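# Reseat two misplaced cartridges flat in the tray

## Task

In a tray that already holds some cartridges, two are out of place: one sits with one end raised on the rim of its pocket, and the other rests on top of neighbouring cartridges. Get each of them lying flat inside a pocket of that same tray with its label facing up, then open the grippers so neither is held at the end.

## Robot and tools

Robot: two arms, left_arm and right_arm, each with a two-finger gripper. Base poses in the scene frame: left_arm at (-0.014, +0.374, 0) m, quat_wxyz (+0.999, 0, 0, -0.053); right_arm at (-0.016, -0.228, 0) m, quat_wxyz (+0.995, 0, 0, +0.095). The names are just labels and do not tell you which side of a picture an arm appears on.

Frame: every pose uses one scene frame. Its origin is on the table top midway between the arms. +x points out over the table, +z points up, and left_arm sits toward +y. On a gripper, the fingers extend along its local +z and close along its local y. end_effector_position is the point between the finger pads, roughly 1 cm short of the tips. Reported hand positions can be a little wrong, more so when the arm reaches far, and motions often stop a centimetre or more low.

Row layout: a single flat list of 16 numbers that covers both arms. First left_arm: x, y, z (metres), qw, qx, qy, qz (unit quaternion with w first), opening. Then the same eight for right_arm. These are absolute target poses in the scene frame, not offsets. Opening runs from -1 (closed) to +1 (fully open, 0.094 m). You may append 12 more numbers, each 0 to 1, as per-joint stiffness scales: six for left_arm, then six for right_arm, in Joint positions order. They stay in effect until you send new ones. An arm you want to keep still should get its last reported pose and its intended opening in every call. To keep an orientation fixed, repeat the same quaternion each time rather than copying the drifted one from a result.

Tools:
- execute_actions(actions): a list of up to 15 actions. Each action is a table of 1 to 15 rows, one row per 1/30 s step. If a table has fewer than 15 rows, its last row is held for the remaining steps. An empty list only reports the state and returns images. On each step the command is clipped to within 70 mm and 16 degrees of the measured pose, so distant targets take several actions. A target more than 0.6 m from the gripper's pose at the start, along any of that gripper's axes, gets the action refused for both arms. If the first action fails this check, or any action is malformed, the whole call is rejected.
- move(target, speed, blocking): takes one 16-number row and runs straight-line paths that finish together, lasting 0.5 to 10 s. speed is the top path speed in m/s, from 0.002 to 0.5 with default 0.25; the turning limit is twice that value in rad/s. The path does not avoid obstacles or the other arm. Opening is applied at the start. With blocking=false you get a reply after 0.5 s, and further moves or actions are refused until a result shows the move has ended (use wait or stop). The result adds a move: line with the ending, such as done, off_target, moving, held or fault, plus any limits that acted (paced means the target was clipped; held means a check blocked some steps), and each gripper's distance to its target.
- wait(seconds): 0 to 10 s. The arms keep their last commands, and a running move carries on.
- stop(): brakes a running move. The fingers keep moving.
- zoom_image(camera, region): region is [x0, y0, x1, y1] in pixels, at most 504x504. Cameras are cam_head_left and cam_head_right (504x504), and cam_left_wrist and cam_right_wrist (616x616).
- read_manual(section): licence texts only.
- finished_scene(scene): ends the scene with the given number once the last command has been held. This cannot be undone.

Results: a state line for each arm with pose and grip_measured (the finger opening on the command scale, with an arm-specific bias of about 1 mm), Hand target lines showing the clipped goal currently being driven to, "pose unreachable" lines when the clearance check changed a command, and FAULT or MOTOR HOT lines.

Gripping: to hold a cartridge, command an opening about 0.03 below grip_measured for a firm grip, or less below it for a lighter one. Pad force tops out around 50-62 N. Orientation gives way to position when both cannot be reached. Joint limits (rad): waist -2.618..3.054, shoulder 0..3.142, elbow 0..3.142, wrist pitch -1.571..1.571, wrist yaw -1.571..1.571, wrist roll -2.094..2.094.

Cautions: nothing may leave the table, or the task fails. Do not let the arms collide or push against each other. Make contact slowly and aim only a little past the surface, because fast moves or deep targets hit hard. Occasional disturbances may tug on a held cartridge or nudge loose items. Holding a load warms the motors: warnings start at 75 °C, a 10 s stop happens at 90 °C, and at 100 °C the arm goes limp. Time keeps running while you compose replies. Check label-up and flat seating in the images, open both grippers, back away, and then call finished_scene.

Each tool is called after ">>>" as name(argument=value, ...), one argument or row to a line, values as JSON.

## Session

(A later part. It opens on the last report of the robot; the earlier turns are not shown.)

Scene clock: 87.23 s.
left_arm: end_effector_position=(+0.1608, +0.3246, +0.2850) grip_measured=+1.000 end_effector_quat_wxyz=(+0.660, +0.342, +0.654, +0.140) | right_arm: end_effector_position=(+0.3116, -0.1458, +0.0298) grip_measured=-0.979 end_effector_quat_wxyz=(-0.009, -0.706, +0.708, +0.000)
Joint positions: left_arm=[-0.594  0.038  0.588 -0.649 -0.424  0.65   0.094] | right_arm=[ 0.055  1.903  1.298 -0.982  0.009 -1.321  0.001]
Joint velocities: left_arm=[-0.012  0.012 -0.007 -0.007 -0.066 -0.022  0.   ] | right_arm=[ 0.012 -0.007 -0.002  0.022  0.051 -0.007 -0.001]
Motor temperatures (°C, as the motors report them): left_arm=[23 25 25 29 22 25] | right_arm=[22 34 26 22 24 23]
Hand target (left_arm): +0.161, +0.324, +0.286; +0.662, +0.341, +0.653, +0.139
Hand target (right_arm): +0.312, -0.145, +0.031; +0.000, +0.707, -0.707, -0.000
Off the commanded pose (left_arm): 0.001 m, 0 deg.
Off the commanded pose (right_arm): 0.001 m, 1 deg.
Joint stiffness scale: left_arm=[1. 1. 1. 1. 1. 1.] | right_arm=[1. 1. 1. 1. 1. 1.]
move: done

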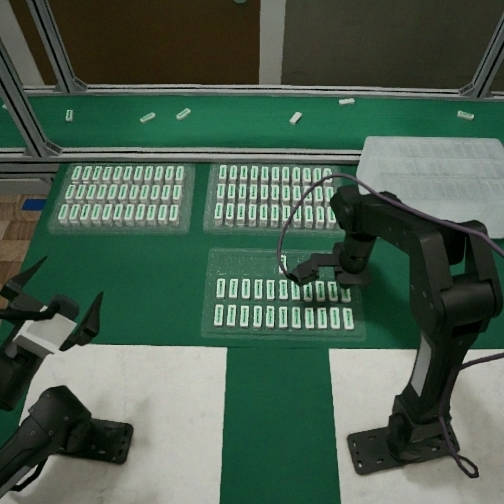

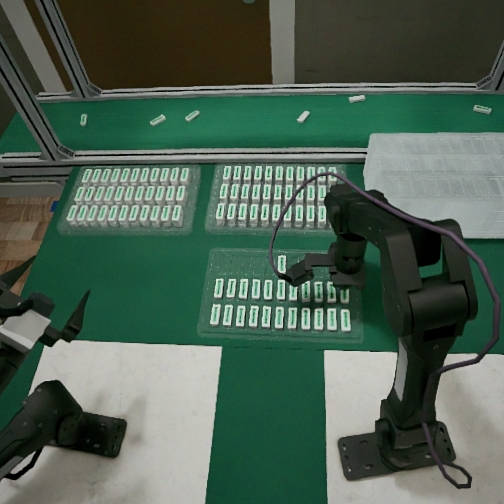

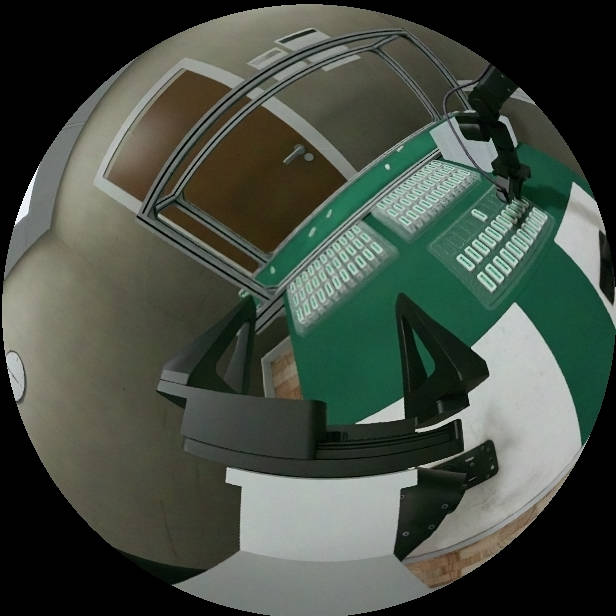

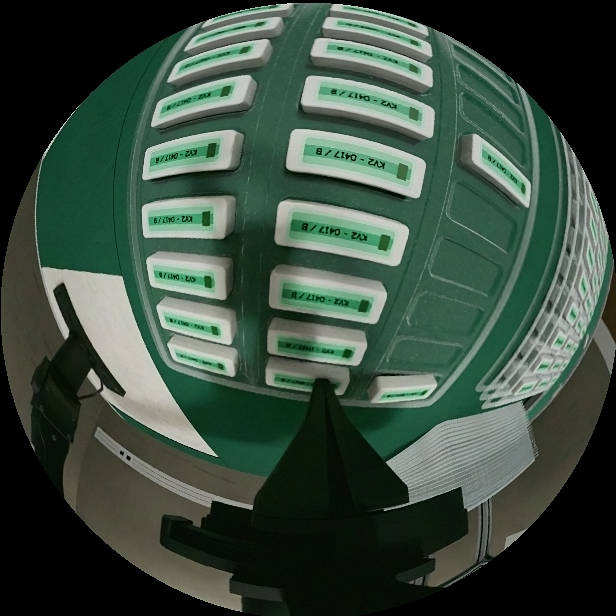

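First seated. Push the second.

>>> move(
  target=[0.161,0.3245,0.286,0.662,0.341,0.653,0.139,1, 0.345,-0.147,0.033,0,0.707,-0.707,0,-1],
  speed=0.03,
)

>>> move(
  target=[0.161,0.3245,0.286,0.662,0.341,0.653,0.139,1, 0.3,-0.17,0.09,0,0.707,-0.707,0,-1],
  speed=0.1,
)

>>> zoom_image(
  camera="cam_right_wrist",
  region=[100, 0, 600, 450],
)

Scene clock: 94.80 s.
left_arm: end_effector_position=(+0.1608, +0.3246, +0.2850) grip_measured=+1.000 end_effector_quat_wxyz=(+0.660, +0.342, +0.654, +0.140) | right_arm: end_effector_position=(+0.3400, -0.1445, +0.0270) grip_measured=-0.979 end_effector_quat_wxyz=(-0.004, -0.710, +0.705, -0.002)
Joint positions: left_arm=[-0.594  0.038  0.588 -0.649 -0.424  0.65   0.094] | right_arm=[ 0.04   1.997  1.418 -0.998  0.009 -1.346  0.001]
Joint velocities: left_arm=[-0.007 -0.017  0.007 -0.022 -0.037 -0.022  0.   ] | right_arm=[-0.002 -0.002  0.002 -0.051 -0.022  0.022 -0.   ]
Motor temperatures (°C, as the motors report them): left_arm=[23 25 25 29 22 25] | right_arm=[22 34 26 22 24 23]
Hand target (left_arm): +0.161, +0.324, +0.286; +0.662, +0.341, +0.653, +0.139
Hand target (right_arm): +0.345, -0.147, +0.033; -0.000, +0.707, -0.707, +0.000
Off the commanded pose (left_arm): 0.001 m, 0 deg.
Off the commanded pose (right_arm): 0.008 m, 1 deg.
Joint stiffness scale: left_arm=[1. 1. 1. 1. 1. 1.] | right_arm=[1. 1. 1. 1. 1. 1.]
move: done

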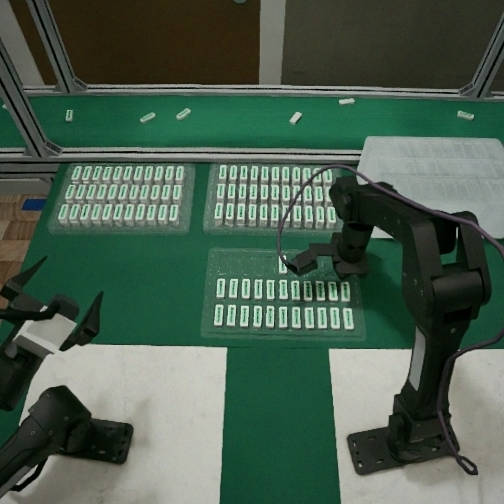

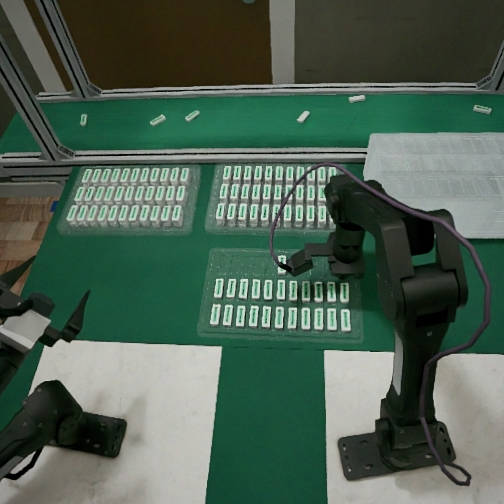

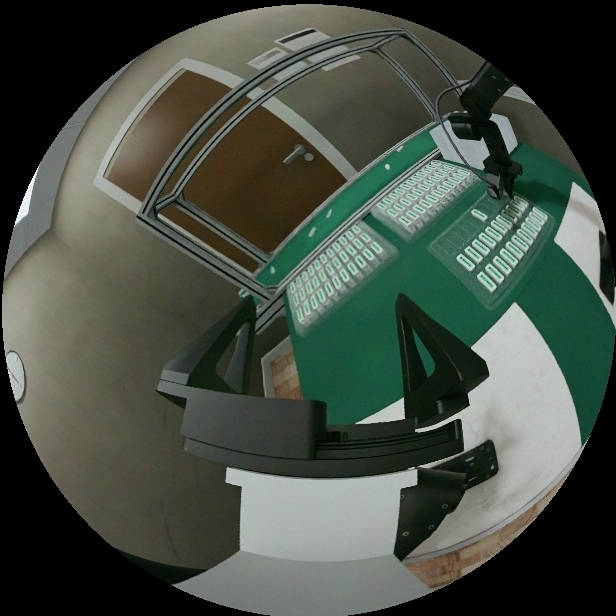

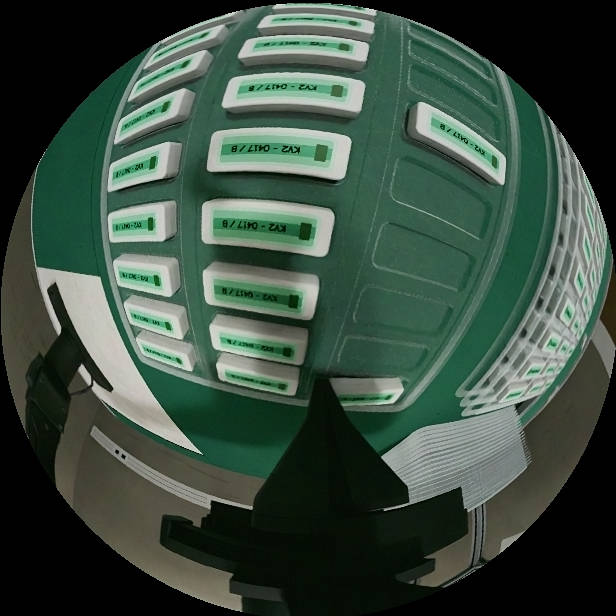

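Scene clock: 96.07 s.
left_arm: end_effector_position=(+0.1608, +0.3246, +0.2850) grip_measured=+1.000 end_effector_quat_wxyz=(+0.660, +0.342, +0.654, +0.140) | right_arm: end_effector_position=(+0.3066, -0.1667, +0.0857) grip_measured=-0.979 end_effector_quat_wxyz=(+0.001, -0.709, +0.705, -0.006)
Joint positions: left_arm=[-0.594  0.038  0.588 -0.649 -0.424  0.65   0.094] | right_arm=[-0.002  1.791  1.383 -1.154  0.009 -1.388  0.001]
Joint velocities: left_arm=[ 0.002  0.002  0.022 -0.007  0.066  0.007  0.   ] | right_arm=[-0.002 -0.012 -0.002  0.066 -0.007 -0.022  0.001]
Motor temperatures (°C, as the motors report them): left_arm=[23 25 25 29 22 25] | right_arm=[22 34 26 22 24 23]
Hand target (left_arm): +0.161, +0.324, +0.286; +0.662, +0.341, +0.653, +0.139
Hand target (right_arm): +0.299, -0.171, +0.090; +0.000, +0.707, -0.707, +0.000
Off the commanded pose (left_arm): 0.001 m, 0 deg.
Off the commanded pose (right_arm): 0.009 m, 1 deg.
Joint stiffness scale: left_arm=[1. 1. 1. 1. 1. 1.] | right_arm=[1. 1. 1. 1. 1. 1.]
move: done

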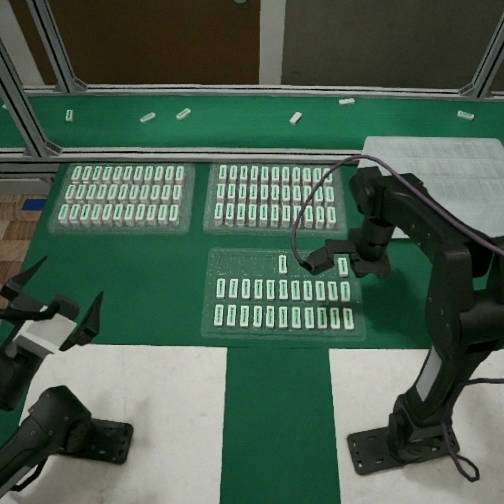

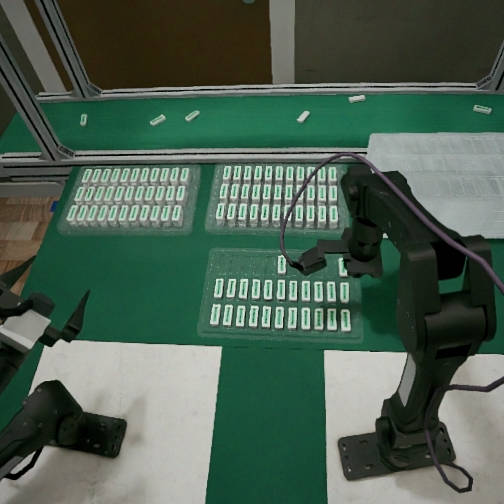

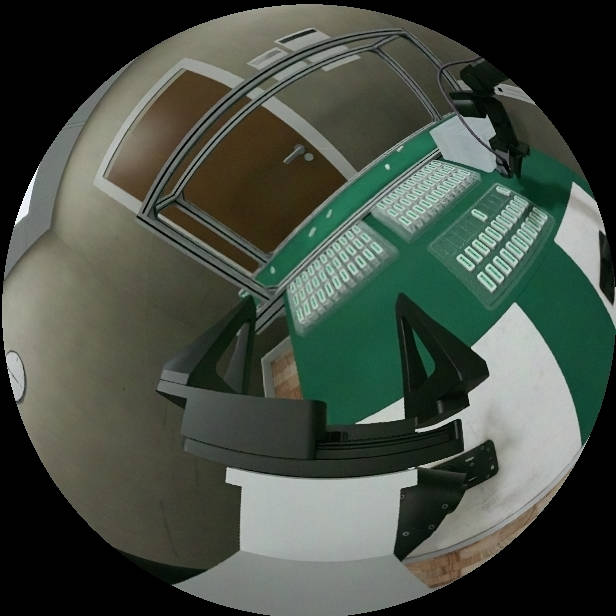

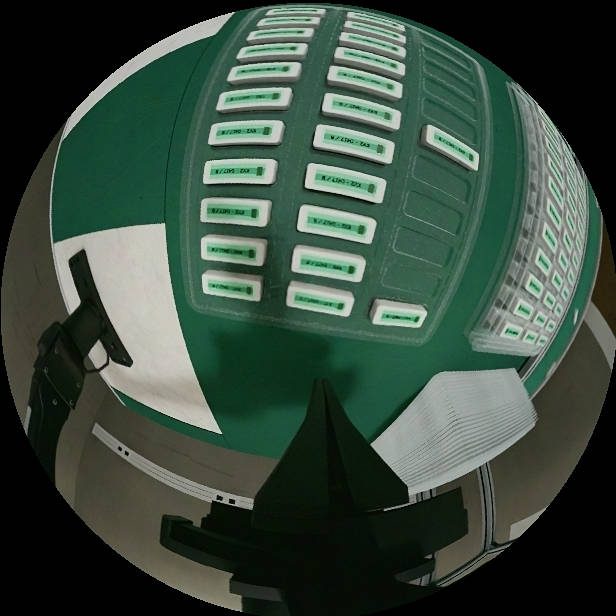

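Region (100, 0, 600, 450) of cam_right_wrist's 616x616 image, scaled by 1.008, with more detail than that image has; it fills the top 454 rows of this view, and the rest is white.

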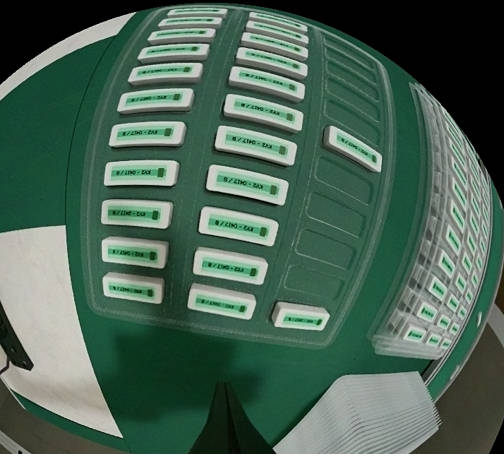

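>>> move(
  target=[0.161,0.3245,0.286,0.662,0.341,0.653,0.139,1, 0.315,-0.146,0.045,0,0.707,-0.707,0,-1],
  speed=0.1,
)

>>> move(
  target=[0.161,0.3245,0.286,0.662,0.341,0.653,0.139,1, 0.315,-0.146,0.031,0,0.707,-0.707,0,-1],
  speed=0.04,
)

>>> move(
  target=[0.161,0.3245,0.286,0.662,0.341,0.653,0.139,1, 0.354,-0.149,0.032,0,0.707,-0.707,0,-1],
  speed=0.03,
)

>>> move(
  target=[0.161,0.3245,0.286,0.662,0.341,0.653,0.139,1, 0.3,-0.17,0.09,0,0.707,-0.707,0,-1],
  speed=0.1,
)

>>> zoom_image(
  camera="cam_right_wrist",
  region=[100, 0, 600, 450],
)

Scene clock: 112.73 s.
left_arm: end_effector_position=(+0.1608, +0.3246, +0.2850) grip_measured=+1.000 end_effector_quat_wxyz=(+0.660, +0.342, +0.654, +0.140) | right_arm: end_effector_position=(+0.3157, -0.1512, +0.0462) grip_measured=-0.979 end_effector_quat_wxyz=(-0.006, -0.705, +0.709, -0.001)
Joint positions: left_arm=[-0.594  0.038  0.588 -0.649 -0.424  0.65   0.094] | right_arm=[ 0.037  1.886  1.344 -1.038  0.009 -1.337  0.001]
Joint velocities: left_arm=[-0.017 -0.022 -0.002 -0.022  0.007 -0.007  0.   ] | right_arm=[-0.007 -0.002  0.007  0.022  0.007  0.007  0.001]
Motor temperatures (°C, as the motors report them): left_arm=[23 25 25 29 22 25] | right_arm=[22 33 25 22 24 23]
Hand target (left_arm): +0.161, +0.324, +0.286; +0.662, +0.341, +0.653, +0.139
Hand target (right_arm): +0.315, -0.146, +0.045; +0.000, +0.707, -0.707, -0.000
Off the commanded pose (left_arm): 0.001 m, 0 deg.
Off the commanded pose (right_arm): 0.005 m, 1 deg.
Joint stiffness scale: left_arm=[1. 1. 1. 1. 1. 1.] | right_arm=[1. 1. 1. 1. 1. 1.]
move: done

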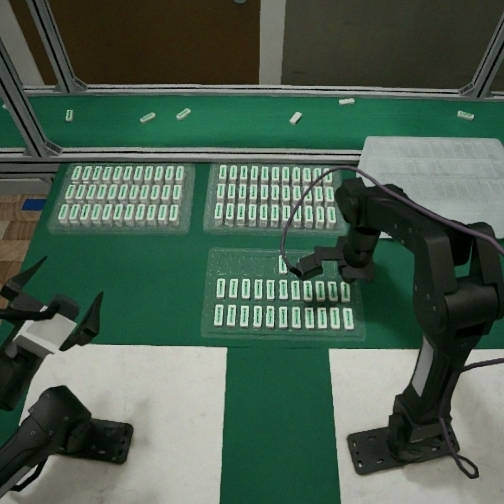

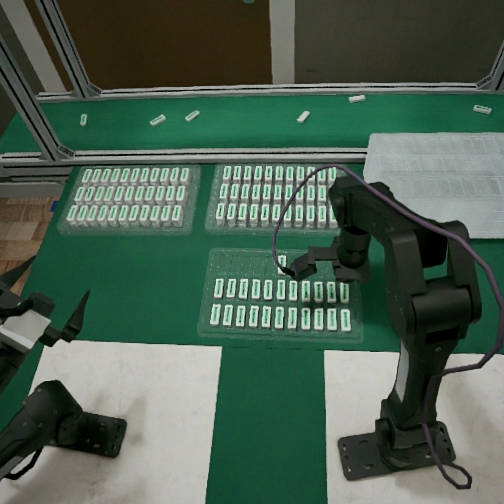

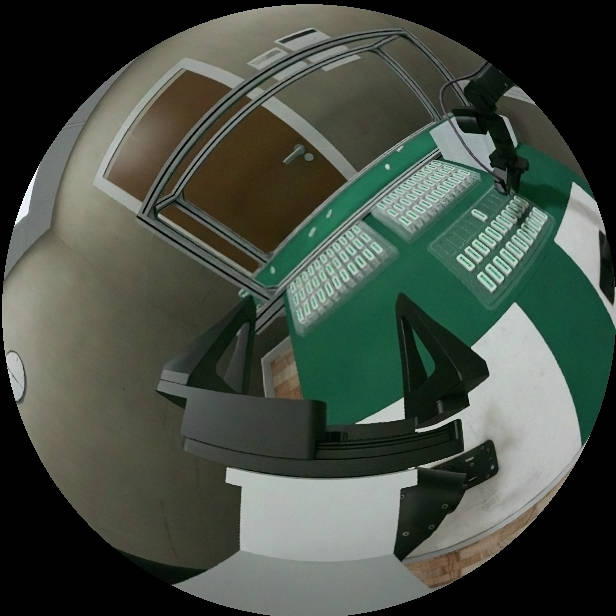

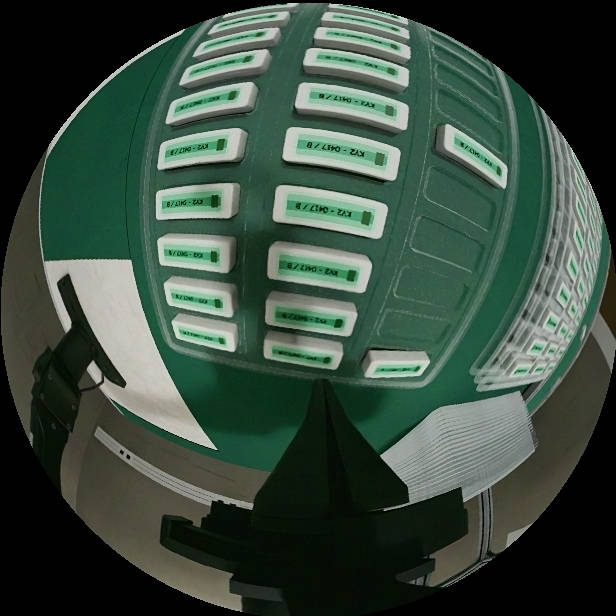

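Scene clock: 113.57 s.
left_arm: end_effector_position=(+0.1608, +0.3246, +0.2850) grip_measured=+1.000 end_effector_quat_wxyz=(+0.660, +0.342, +0.654, +0.140) | right_arm: end_effector_position=(+0.3160, -0.1511, +0.0338) grip_measured=-0.979 end_effector_quat_wxyz=(-0.004, -0.705, +0.709, -0.002)
Joint positions: left_arm=[-0.594  0.038  0.588 -0.649 -0.424  0.65   0.094] | right_arm=[ 0.037  1.899  1.309 -0.986  0.009 -1.337  0.001]
Joint velocities: left_arm=[-0.012  0.022  0.012 -0.022  0.037 -0.051  0.   ] | right_arm=[-0.007  0.012 -0.007 -0.022 -0.037  0.037  0.   ]
Motor temperatures (°C, as the motors report them): left_arm=[23 25 25 29 22 25] | right_arm=[22 33 25 22 24 23]
Hand target (left_arm): +0.161, +0.324, +0.286; +0.662, +0.341, +0.653, +0.139
Hand target (right_arm): +0.315, -0.146, +0.031; +0.000, +0.707, -0.707, -0.000
Off the commanded pose (left_arm): 0.001 m, 0 deg.
Off the commanded pose (right_arm): 0.006 m, 1 deg.
Joint stiffness scale: left_arm=[1. 1. 1. 1. 1. 1.] | right_arm=[1. 1. 1. 1. 1. 1.]
move: done

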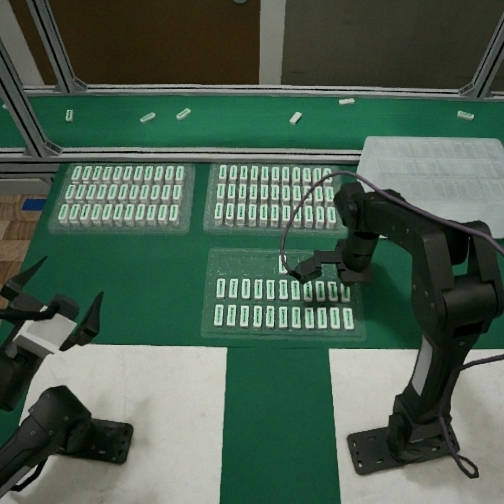

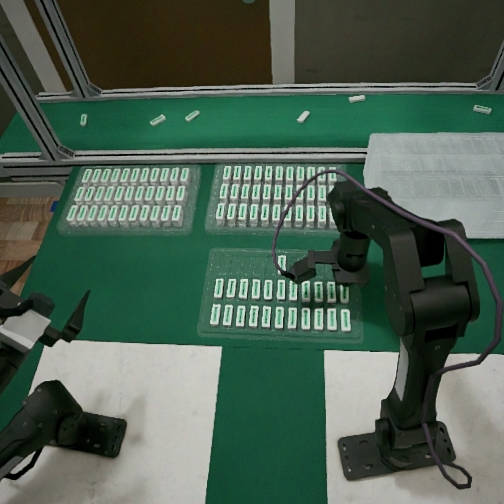

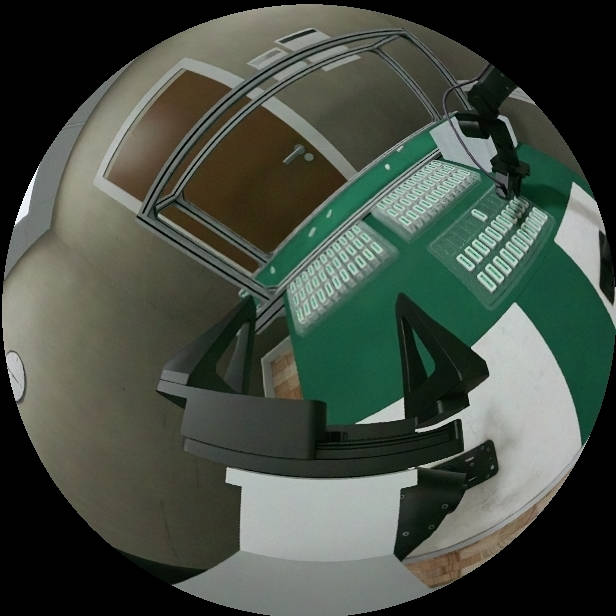

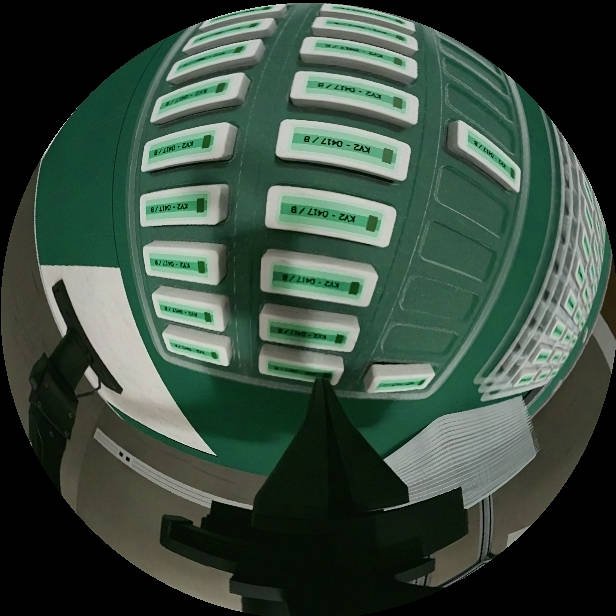

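Scene clock: 115.10 s.
left_arm: end_effector_position=(+0.1608, +0.3246, +0.2850) grip_measured=+1.000 end_effector_quat_wxyz=(+0.660, +0.342, +0.654, +0.140) | right_arm: end_effector_position=(+0.3445, -0.1467, +0.0255) grip_measured=-0.979 end_effector_quat_wxyz=(-0.011, -0.710, +0.704, +0.003)
Joint positions: left_arm=[-0.594  0.038  0.588 -0.649 -0.424  0.65   0.094] | right_arm=[ 0.031  2.028  1.458 -1.023  0.008 -1.357  0.001]
Joint velocities: left_arm=[-0.017  0.002  0.012 -0.022  0.037 -0.037  0.   ] | right_arm=[ 0.007  0.012 -0.007 -0.022 -0.051  0.037  0.001]
Motor temperatures (°C, as the motors report them): left_arm=[23 25 25 29 22 25] | right_arm=[22 33 26 22 24 23]
Hand target (left_arm): +0.161, +0.324, +0.286; +0.662, +0.341, +0.653, +0.139
Hand target (right_arm): +0.354, -0.149, +0.032; -0.000, +0.707, -0.707, +0.000
Off the commanded pose (left_arm): 0.001 m, 0 deg.
Off the commanded pose (right_arm): 0.012 m, 1 deg.
Joint stiffness scale: left_arm=[1. 1. 1. 1. 1. 1.] | right_arm=[1. 1. 1. 1. 1. 1.]
move: off_target (right_arm)

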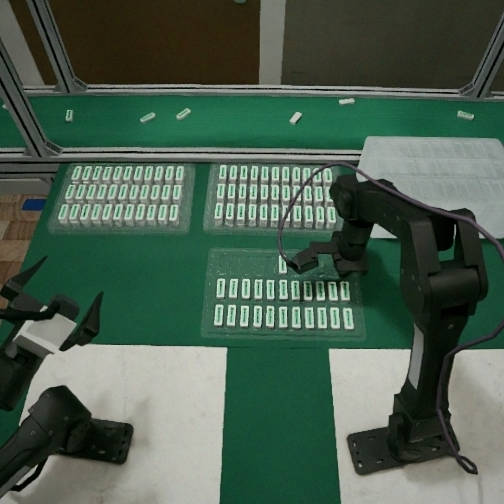

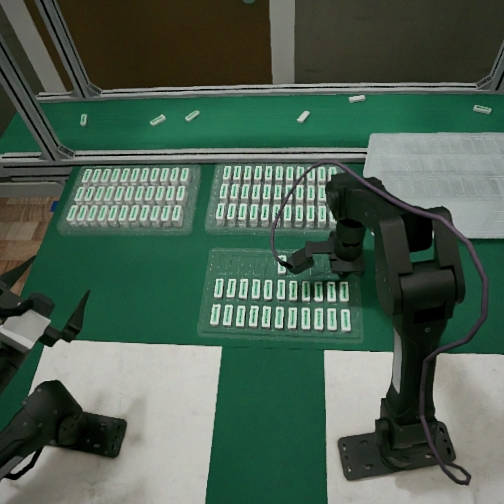

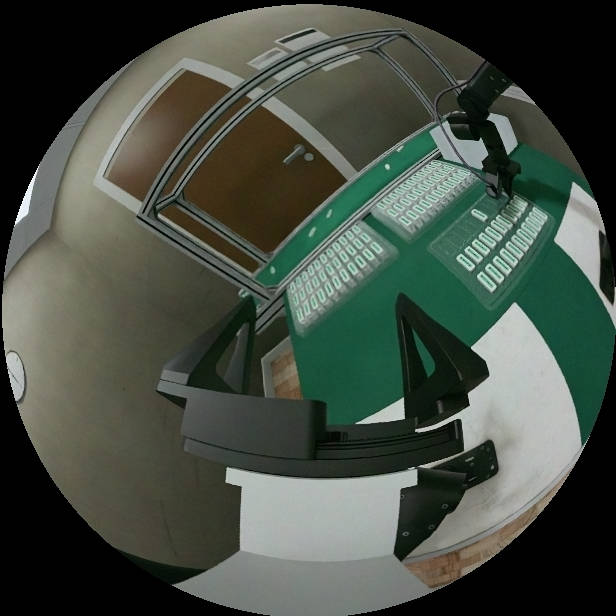

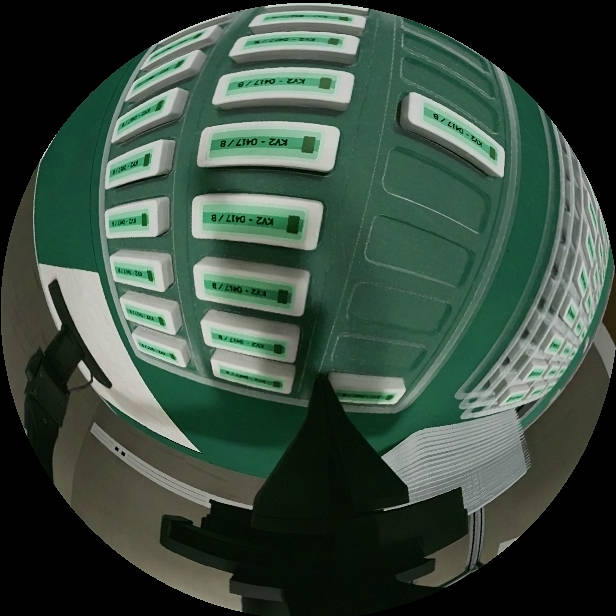

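Scene clock: 116.37 s.
left_arm: end_effector_position=(+0.1608, +0.3246, +0.2850) grip_measured=+1.000 end_effector_quat_wxyz=(+0.660, +0.342, +0.654, +0.140) | right_arm: end_effector_position=(+0.3068, -0.1664, +0.0860) grip_measured=-0.979 end_effector_quat_wxyz=(+0.002, -0.710, +0.705, -0.006)
Joint positions: left_arm=[-0.594  0.038  0.588 -0.649 -0.424  0.65   0.094] | right_arm=[-0.002  1.79   1.383 -1.154  0.008 -1.389  0.001]
Joint velocities: left_arm=[-0.017  0.002 -0.002 -0.022 -0.11   0.051  0.   ] | right_arm=[-0.012 -0.012  0.002 -0.022 -0.066 -0.007 -0.002]
Motor temperatures (°C, as the motors report them): left_arm=[23 25 25 29 22 25] | right_arm=[22 33 26 22 24 23]
Hand target (left_arm): +0.161, +0.324, +0.286; +0.662, +0.341, +0.653, +0.139
Hand target (right_arm): +0.299, -0.171, +0.090; +0.000, +0.707, -0.707, -0.000
Off the commanded pose (left_arm): 0.001 m, 0 deg.
Off the commanded pose (right_arm): 0.009 m, 1 deg.
Joint stiffness scale: left_arm=[1. 1. 1. 1. 1. 1.] | right_arm=[1. 1. 1. 1. 1. 1.]
move: done

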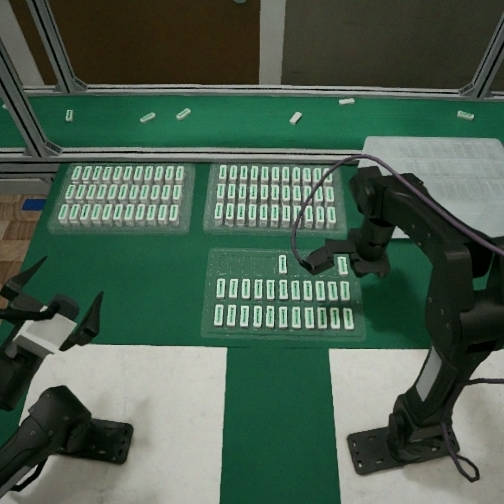

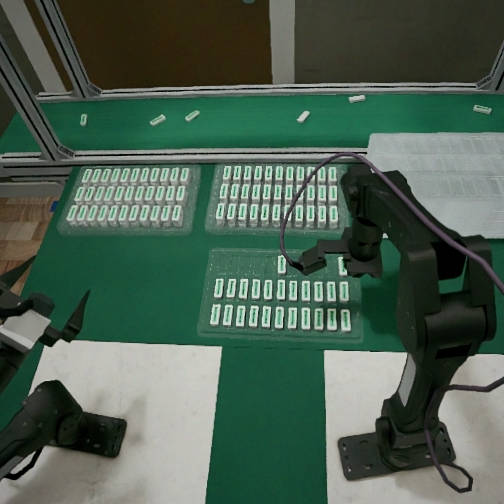

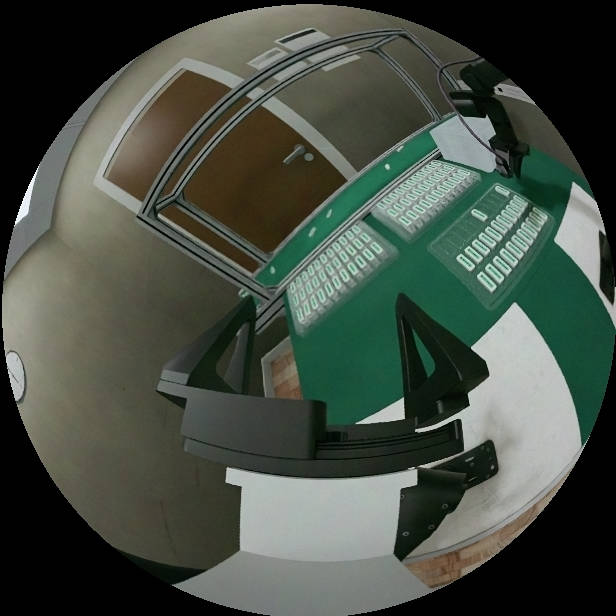

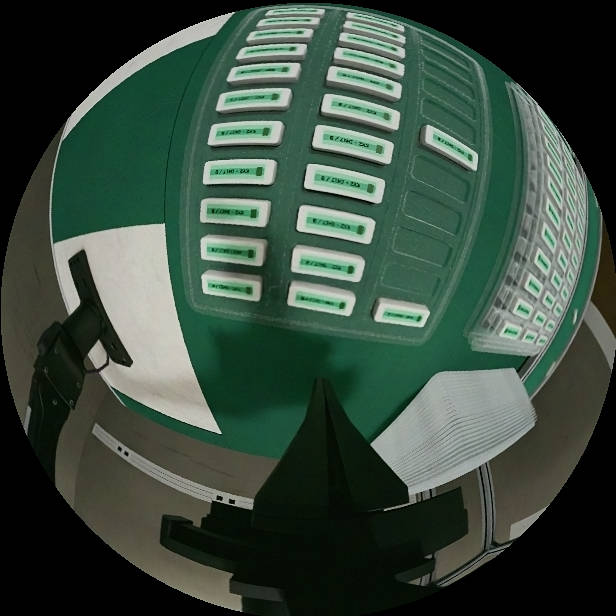

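Region (100, 0, 600, 450) of cam_right_wrist's 616x616 image, scaled by 1.008, with more detail than that image has; it fills the top 454 rows of this view, and the rest is white.

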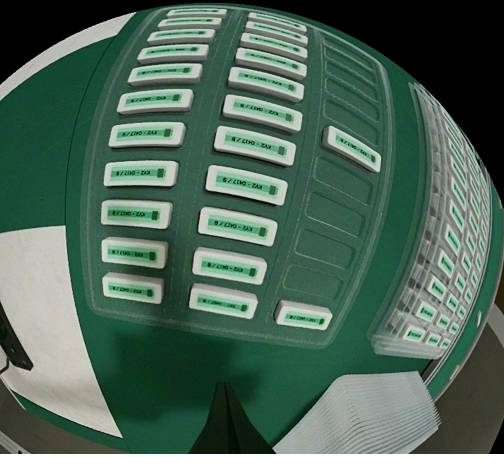

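Seated now.

>>> finished_scene(
  scene=2,
)

The scene is finished: the task was done.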